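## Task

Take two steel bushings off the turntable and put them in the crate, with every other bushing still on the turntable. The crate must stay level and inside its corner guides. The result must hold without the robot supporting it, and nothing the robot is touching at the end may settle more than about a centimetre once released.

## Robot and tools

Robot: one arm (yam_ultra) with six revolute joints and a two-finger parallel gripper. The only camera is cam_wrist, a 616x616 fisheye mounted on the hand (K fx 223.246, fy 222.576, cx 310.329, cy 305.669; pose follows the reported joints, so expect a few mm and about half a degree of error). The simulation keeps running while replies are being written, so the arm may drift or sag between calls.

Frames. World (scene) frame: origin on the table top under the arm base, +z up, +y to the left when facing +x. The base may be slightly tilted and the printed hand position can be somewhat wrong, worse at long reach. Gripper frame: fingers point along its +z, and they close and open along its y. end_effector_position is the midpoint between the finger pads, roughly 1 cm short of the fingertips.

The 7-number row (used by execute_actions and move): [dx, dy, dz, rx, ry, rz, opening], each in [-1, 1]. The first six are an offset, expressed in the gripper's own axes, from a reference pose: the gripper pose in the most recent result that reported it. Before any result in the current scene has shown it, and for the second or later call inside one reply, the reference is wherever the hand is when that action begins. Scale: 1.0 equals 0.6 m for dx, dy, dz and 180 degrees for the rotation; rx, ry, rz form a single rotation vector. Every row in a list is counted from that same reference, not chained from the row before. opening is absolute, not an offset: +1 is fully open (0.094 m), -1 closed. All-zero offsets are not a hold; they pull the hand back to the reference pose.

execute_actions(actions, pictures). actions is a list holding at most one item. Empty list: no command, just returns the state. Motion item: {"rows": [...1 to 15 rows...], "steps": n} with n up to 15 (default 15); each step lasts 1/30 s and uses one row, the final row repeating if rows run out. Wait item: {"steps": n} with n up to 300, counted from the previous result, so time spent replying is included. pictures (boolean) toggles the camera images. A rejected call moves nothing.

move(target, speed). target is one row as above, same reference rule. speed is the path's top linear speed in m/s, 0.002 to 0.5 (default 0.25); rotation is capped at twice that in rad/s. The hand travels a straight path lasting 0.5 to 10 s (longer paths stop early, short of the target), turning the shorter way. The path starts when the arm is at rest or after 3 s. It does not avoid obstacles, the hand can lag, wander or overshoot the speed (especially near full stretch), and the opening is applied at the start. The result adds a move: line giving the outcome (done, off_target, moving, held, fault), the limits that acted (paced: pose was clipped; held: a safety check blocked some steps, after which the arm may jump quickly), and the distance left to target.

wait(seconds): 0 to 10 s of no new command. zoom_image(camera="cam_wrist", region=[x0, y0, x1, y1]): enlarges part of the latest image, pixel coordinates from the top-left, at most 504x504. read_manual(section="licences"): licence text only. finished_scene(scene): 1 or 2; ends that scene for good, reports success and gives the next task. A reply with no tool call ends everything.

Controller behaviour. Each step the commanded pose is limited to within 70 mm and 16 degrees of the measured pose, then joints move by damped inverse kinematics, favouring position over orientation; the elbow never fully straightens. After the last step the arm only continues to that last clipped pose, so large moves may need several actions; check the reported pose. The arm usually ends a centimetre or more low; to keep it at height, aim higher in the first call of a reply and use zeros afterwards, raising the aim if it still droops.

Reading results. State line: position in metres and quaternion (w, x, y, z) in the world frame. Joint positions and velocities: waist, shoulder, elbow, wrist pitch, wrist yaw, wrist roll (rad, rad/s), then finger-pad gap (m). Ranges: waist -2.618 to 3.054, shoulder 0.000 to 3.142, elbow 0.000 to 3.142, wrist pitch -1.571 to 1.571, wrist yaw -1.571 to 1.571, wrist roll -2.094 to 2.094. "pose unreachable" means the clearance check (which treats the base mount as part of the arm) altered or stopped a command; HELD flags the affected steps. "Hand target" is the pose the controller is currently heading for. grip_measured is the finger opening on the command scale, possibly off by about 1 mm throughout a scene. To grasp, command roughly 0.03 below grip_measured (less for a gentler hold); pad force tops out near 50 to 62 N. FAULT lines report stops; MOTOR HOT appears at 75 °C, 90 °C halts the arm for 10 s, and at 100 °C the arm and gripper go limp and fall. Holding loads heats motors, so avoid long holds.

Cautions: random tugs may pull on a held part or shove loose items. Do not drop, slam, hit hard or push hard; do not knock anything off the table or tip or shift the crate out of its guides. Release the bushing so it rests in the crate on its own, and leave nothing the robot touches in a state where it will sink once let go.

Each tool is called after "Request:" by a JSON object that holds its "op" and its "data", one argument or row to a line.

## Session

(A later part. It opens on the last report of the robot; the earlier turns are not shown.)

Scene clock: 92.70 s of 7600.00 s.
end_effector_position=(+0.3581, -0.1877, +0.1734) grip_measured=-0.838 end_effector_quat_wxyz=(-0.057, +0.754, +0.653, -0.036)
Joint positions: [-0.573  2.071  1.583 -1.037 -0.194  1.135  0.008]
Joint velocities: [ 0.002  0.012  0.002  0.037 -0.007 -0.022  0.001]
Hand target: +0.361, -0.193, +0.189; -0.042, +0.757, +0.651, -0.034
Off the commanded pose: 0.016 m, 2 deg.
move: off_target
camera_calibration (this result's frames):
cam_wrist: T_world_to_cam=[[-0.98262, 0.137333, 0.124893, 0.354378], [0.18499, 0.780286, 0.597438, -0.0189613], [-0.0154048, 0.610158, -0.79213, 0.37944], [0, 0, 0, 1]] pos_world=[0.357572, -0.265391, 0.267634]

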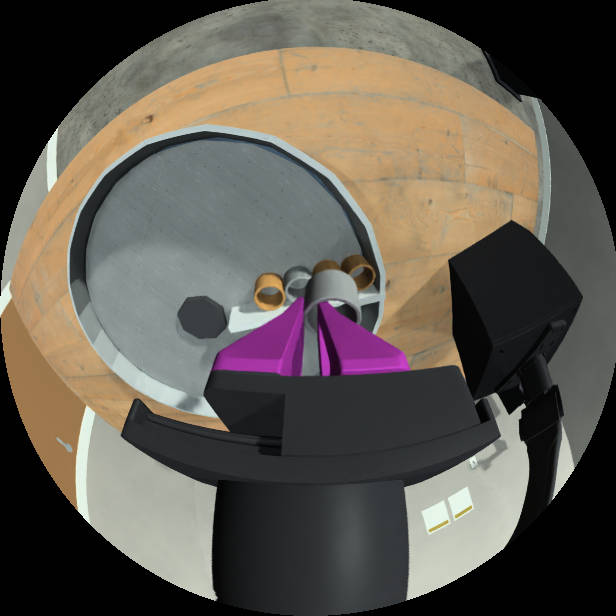

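Request:
{"op": "move", "data": {
  "target": [0.685,-0.02,-0.02,-0.04,0,-0.17,-1]
}}

Request:
{"op": "move", "data": {
  "target": [0,0.03,0.16,-0.015,0,0,-1],
  "speed": 0.15
}}

Scene clock: 97.53 s of 7600.00 s.
end_effector_position=(+0.4026, +0.2270, +0.1829) grip_measured=-0.838 end_effector_quat_wxyz=(-0.039, +0.554, +0.831, +0.020)
Joint positions: [ 0.497  1.997  1.695 -0.984 -0.047  1.667  0.008]
Joint velocities: [-0.002  0.002 -0.012 -0.007  0.007 -0.037 -0.   ]
Hand target: +0.412, +0.226, +0.194; -0.025, +0.559, +0.829, +0.025
Off the commanded pose: 0.015 m, 3 deg.
move: off_target
camera_calibration (this result's frames):
cam_wrist: T_world_to_cam=[[-0.921752, -0.387776, 0.00174137, 0.457115], [-0.292252, 0.697629, 0.654143, -0.155907], [-0.254875, 0.602448, -0.756369, 0.226294], [0, 0, 0, 1]] pos_world=[0.433459, 0.149693, 0.272351]

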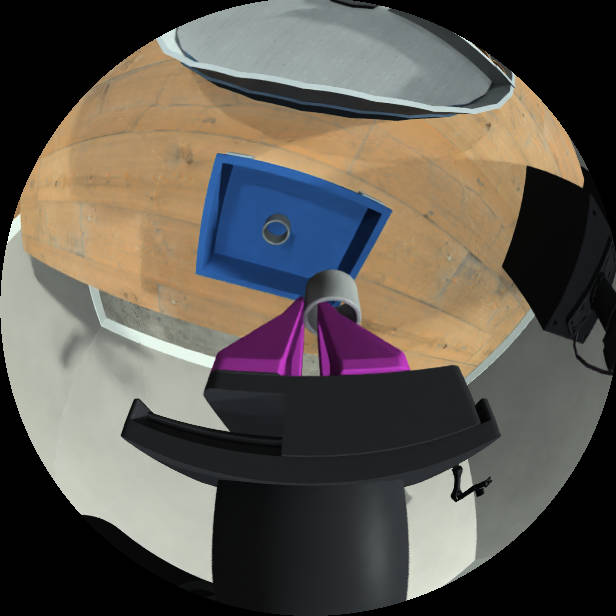

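Scene clock: 98.77 s of 7600.00 s.
end_effector_position=(+0.4139, +0.2377, +0.0822) grip_measured=-0.838 end_effector_quat_wxyz=(-0.031, +0.555, +0.831, +0.035)
Joint positions: [ 0.497  2.209  1.637 -0.68  -0.047  1.668  0.008]
Joint velocities: [-0.017  0.002 -0.027 -0.022 -0.007  0.037  0.   ]
Hand target: +0.414, +0.239, +0.086; -0.026, +0.555, +0.831, +0.039
Off the commanded pose: 0.006 m, 1 deg.
move: done
camera_calibration (this result's frames):
cam_wrist: T_world_to_cam=[[-0.922282, -0.385197, -0.0319248, 0.474247], [-0.310036, 0.687936, 0.656217, -0.0846882], [-0.230811, 0.615115, -0.753896, 0.133318], [0, 0, 0, 1]] pos_world=[0.441905, 0.158933, 0.171222]

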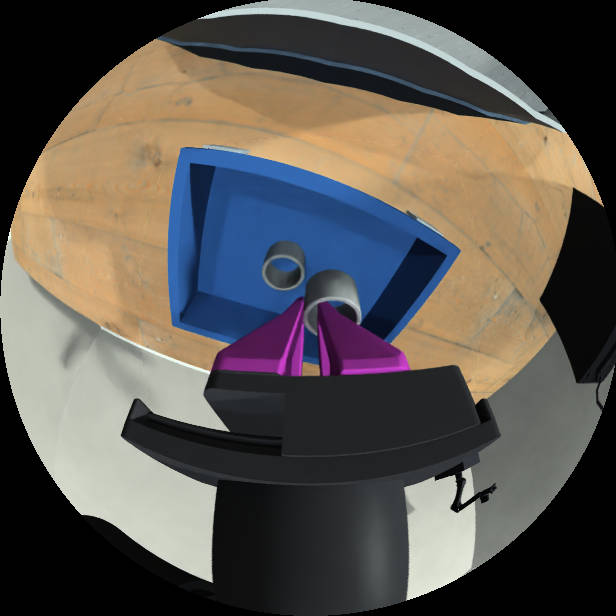

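Request:
{"op": "move", "data": {
  "target": [-0.02,-0.025,0.06,0.02,-0.02,0,-1],
  "speed": 0.05
}}

Scene clock: 101.73 s of 7600.00 s.
end_effector_position=(+0.3945, +0.2220, +0.0394) grip_measured=-0.838 end_effector_quat_wxyz=(-0.038, +0.554, +0.831, -0.015)
Joint positions: [ 0.497  2.311  1.637 -0.672 -0.011  1.668  0.008]
Joint velocities: [-0.017 -0.017 -0.007  0.022 -0.007 -0.037 -0.001]
Hand target: +0.403, +0.224, +0.045; -0.023, +0.554, +0.832, -0.009
Off the commanded pose: 0.011 m, 2 deg.
move: off_target
camera_calibration (this result's frames):
cam_wrist: T_world_to_cam=[[-0.919651, -0.388258, 0.0591369, 0.445011], [-0.270651, 0.735656, 0.620934, -0.0765857], [-0.284587, 0.555037, -0.781629, 0.141907], [0, 0, 0, 1]] pos_world=[0.428912, 0.150356, 0.132157]

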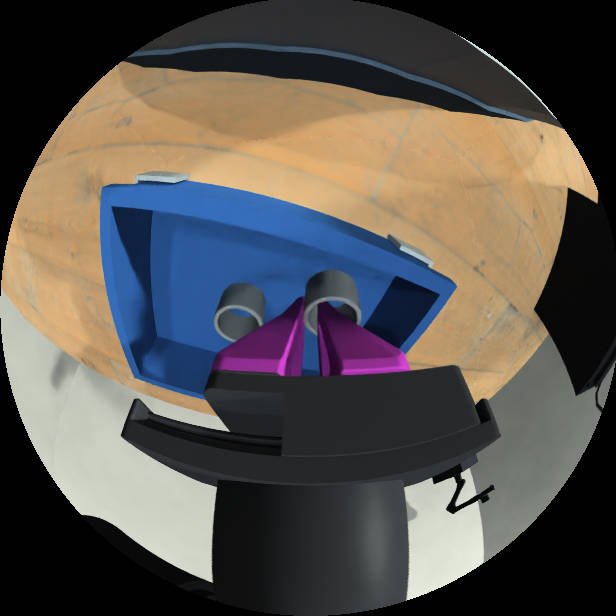

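Request:
{"op": "move", "data": {
  "target": [0.008,0.008,0.007,0,0,0,-1],
  "speed": 0.03
}}

Request:
{"op": "move", "data": {
  "target": [0,0,0,0,0,0,-0.7]
}}

Request:
{"op": "move", "data": {
  "target": [0,0.01,-0.16,0,0,0,-0.7],
  "speed": 0.15
}}

Scene clock: 106.57 s of 7600.00 s.
end_effector_position=(+0.3881, +0.2190, +0.0291) grip_measured=-0.838 end_effector_quat_wxyz=(-0.043, +0.555, +0.830, -0.027)
Joint positions: [ 0.497  2.337  1.637 -0.671 -0.01   1.67   0.008]
Joint velocities: [-0.012 -0.002 -0.032  0.007  0.037 -0.051 -0.001]
Hand target: +0.396, +0.228, +0.035; -0.038, +0.554, +0.831, -0.015
Off the commanded pose: 0.014 m, 1 deg.
move: off_target
camera_calibration (this result's frames):
cam_wrist: T_world_to_cam=[[-0.918431, -0.386604, 0.083792, 0.437008], [-0.256588, 0.743427, 0.61764, -0.0767695], [-0.301075, 0.54576, -0.781985, 0.142156], [0, 0, 0, 1]] pos_world=[0.424464, 0.148439, 0.121962]

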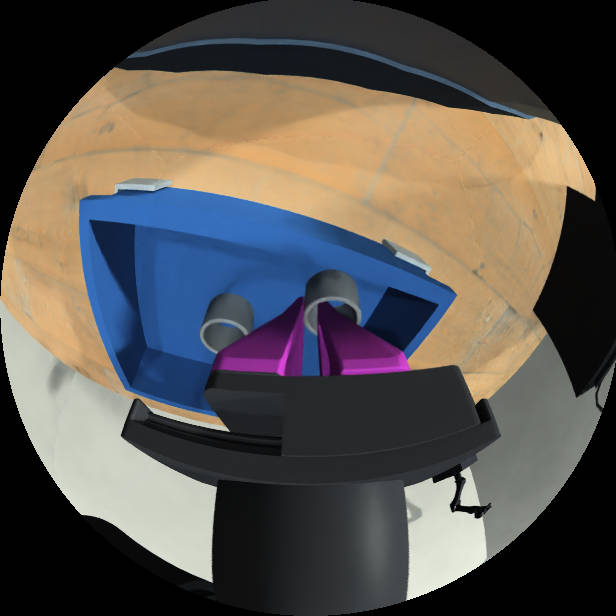

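Scene clock: 107.07 s of 7600.00 s.
end_effector_position=(+0.3881, +0.2192, +0.0291) grip_measured=-0.703 end_effector_quat_wxyz=(-0.043, +0.555, +0.830, -0.026)
Joint positions: [ 0.497  2.337  1.637 -0.671 -0.011  1.67   0.014]
Joint velocities: [-0.007 -0.002 -0.022 -0.051  0.022 -0.007 -0.001]
Hand target: +0.388, +0.219, +0.029; -0.043, +0.555, +0.830, -0.026
Off the commanded pose: 0.000 m, 0 deg.
move: done
camera_calibration (this result's frames):
cam_wrist: T_world_to_cam=[[-0.918461, -0.3866, 0.0834864, 0.437109], [-0.256512, 0.742923, 0.618277, -0.0768239], [-0.30105, 0.546448, -0.781514, 0.141896], [0, 0, 0, 1]] pos_world=[0.424479, 0.148522, 0.1219]

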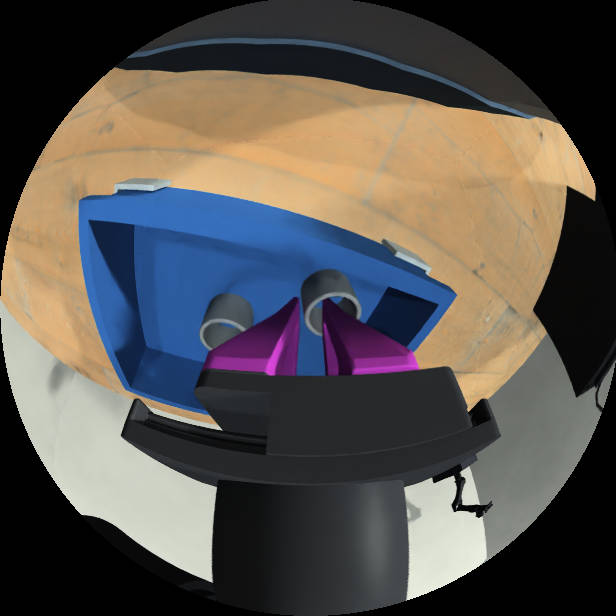

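Scene clock: 108.37 s of 7600.00 s.
end_effector_position=(+0.3942, +0.2190, +0.1083) grip_measured=-0.703 end_effector_quat_wxyz=(-0.051, +0.554, +0.830, -0.039)
Joint positions: [ 0.497  2.192  1.723 -0.932 -0.013  1.67   0.014]
Joint velocities: [-0.002 -0.017 -0.007 -0.022  0.007 -0.051  0.   ]
Hand target: +0.404, +0.222, +0.124; -0.043, +0.555, +0.830, -0.026
Off the commanded pose: 0.018 m, 2 deg.
move: off_target
camera_calibration (this result's frames):
cam_wrist: T_world_to_cam=[[-0.915267, -0.386314, 0.114223, 0.431377], [-0.240102, 0.7508, 0.615346, -0.13203], [-0.323475, 0.535781, -0.779937, 0.216731], [0, 0, 0, 1]] pos_world=[0.433231, 0.149654, 0.201008]

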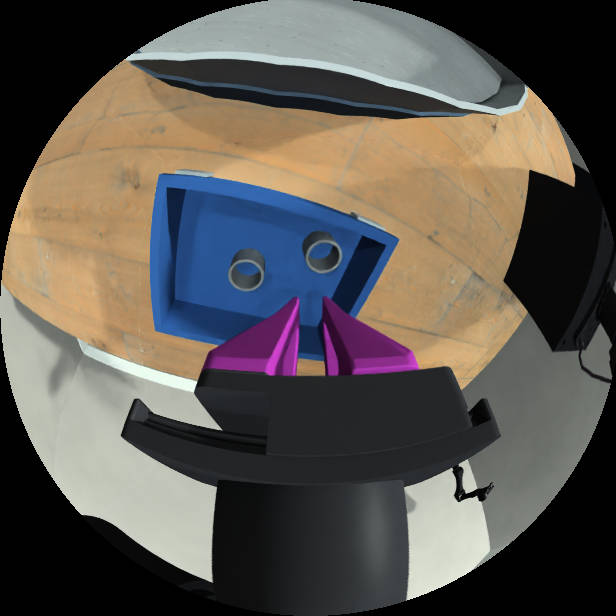

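Request:
{"op": "finished_scene", "data": {
  "scene": 2
}}

The scene is finished: the task was done.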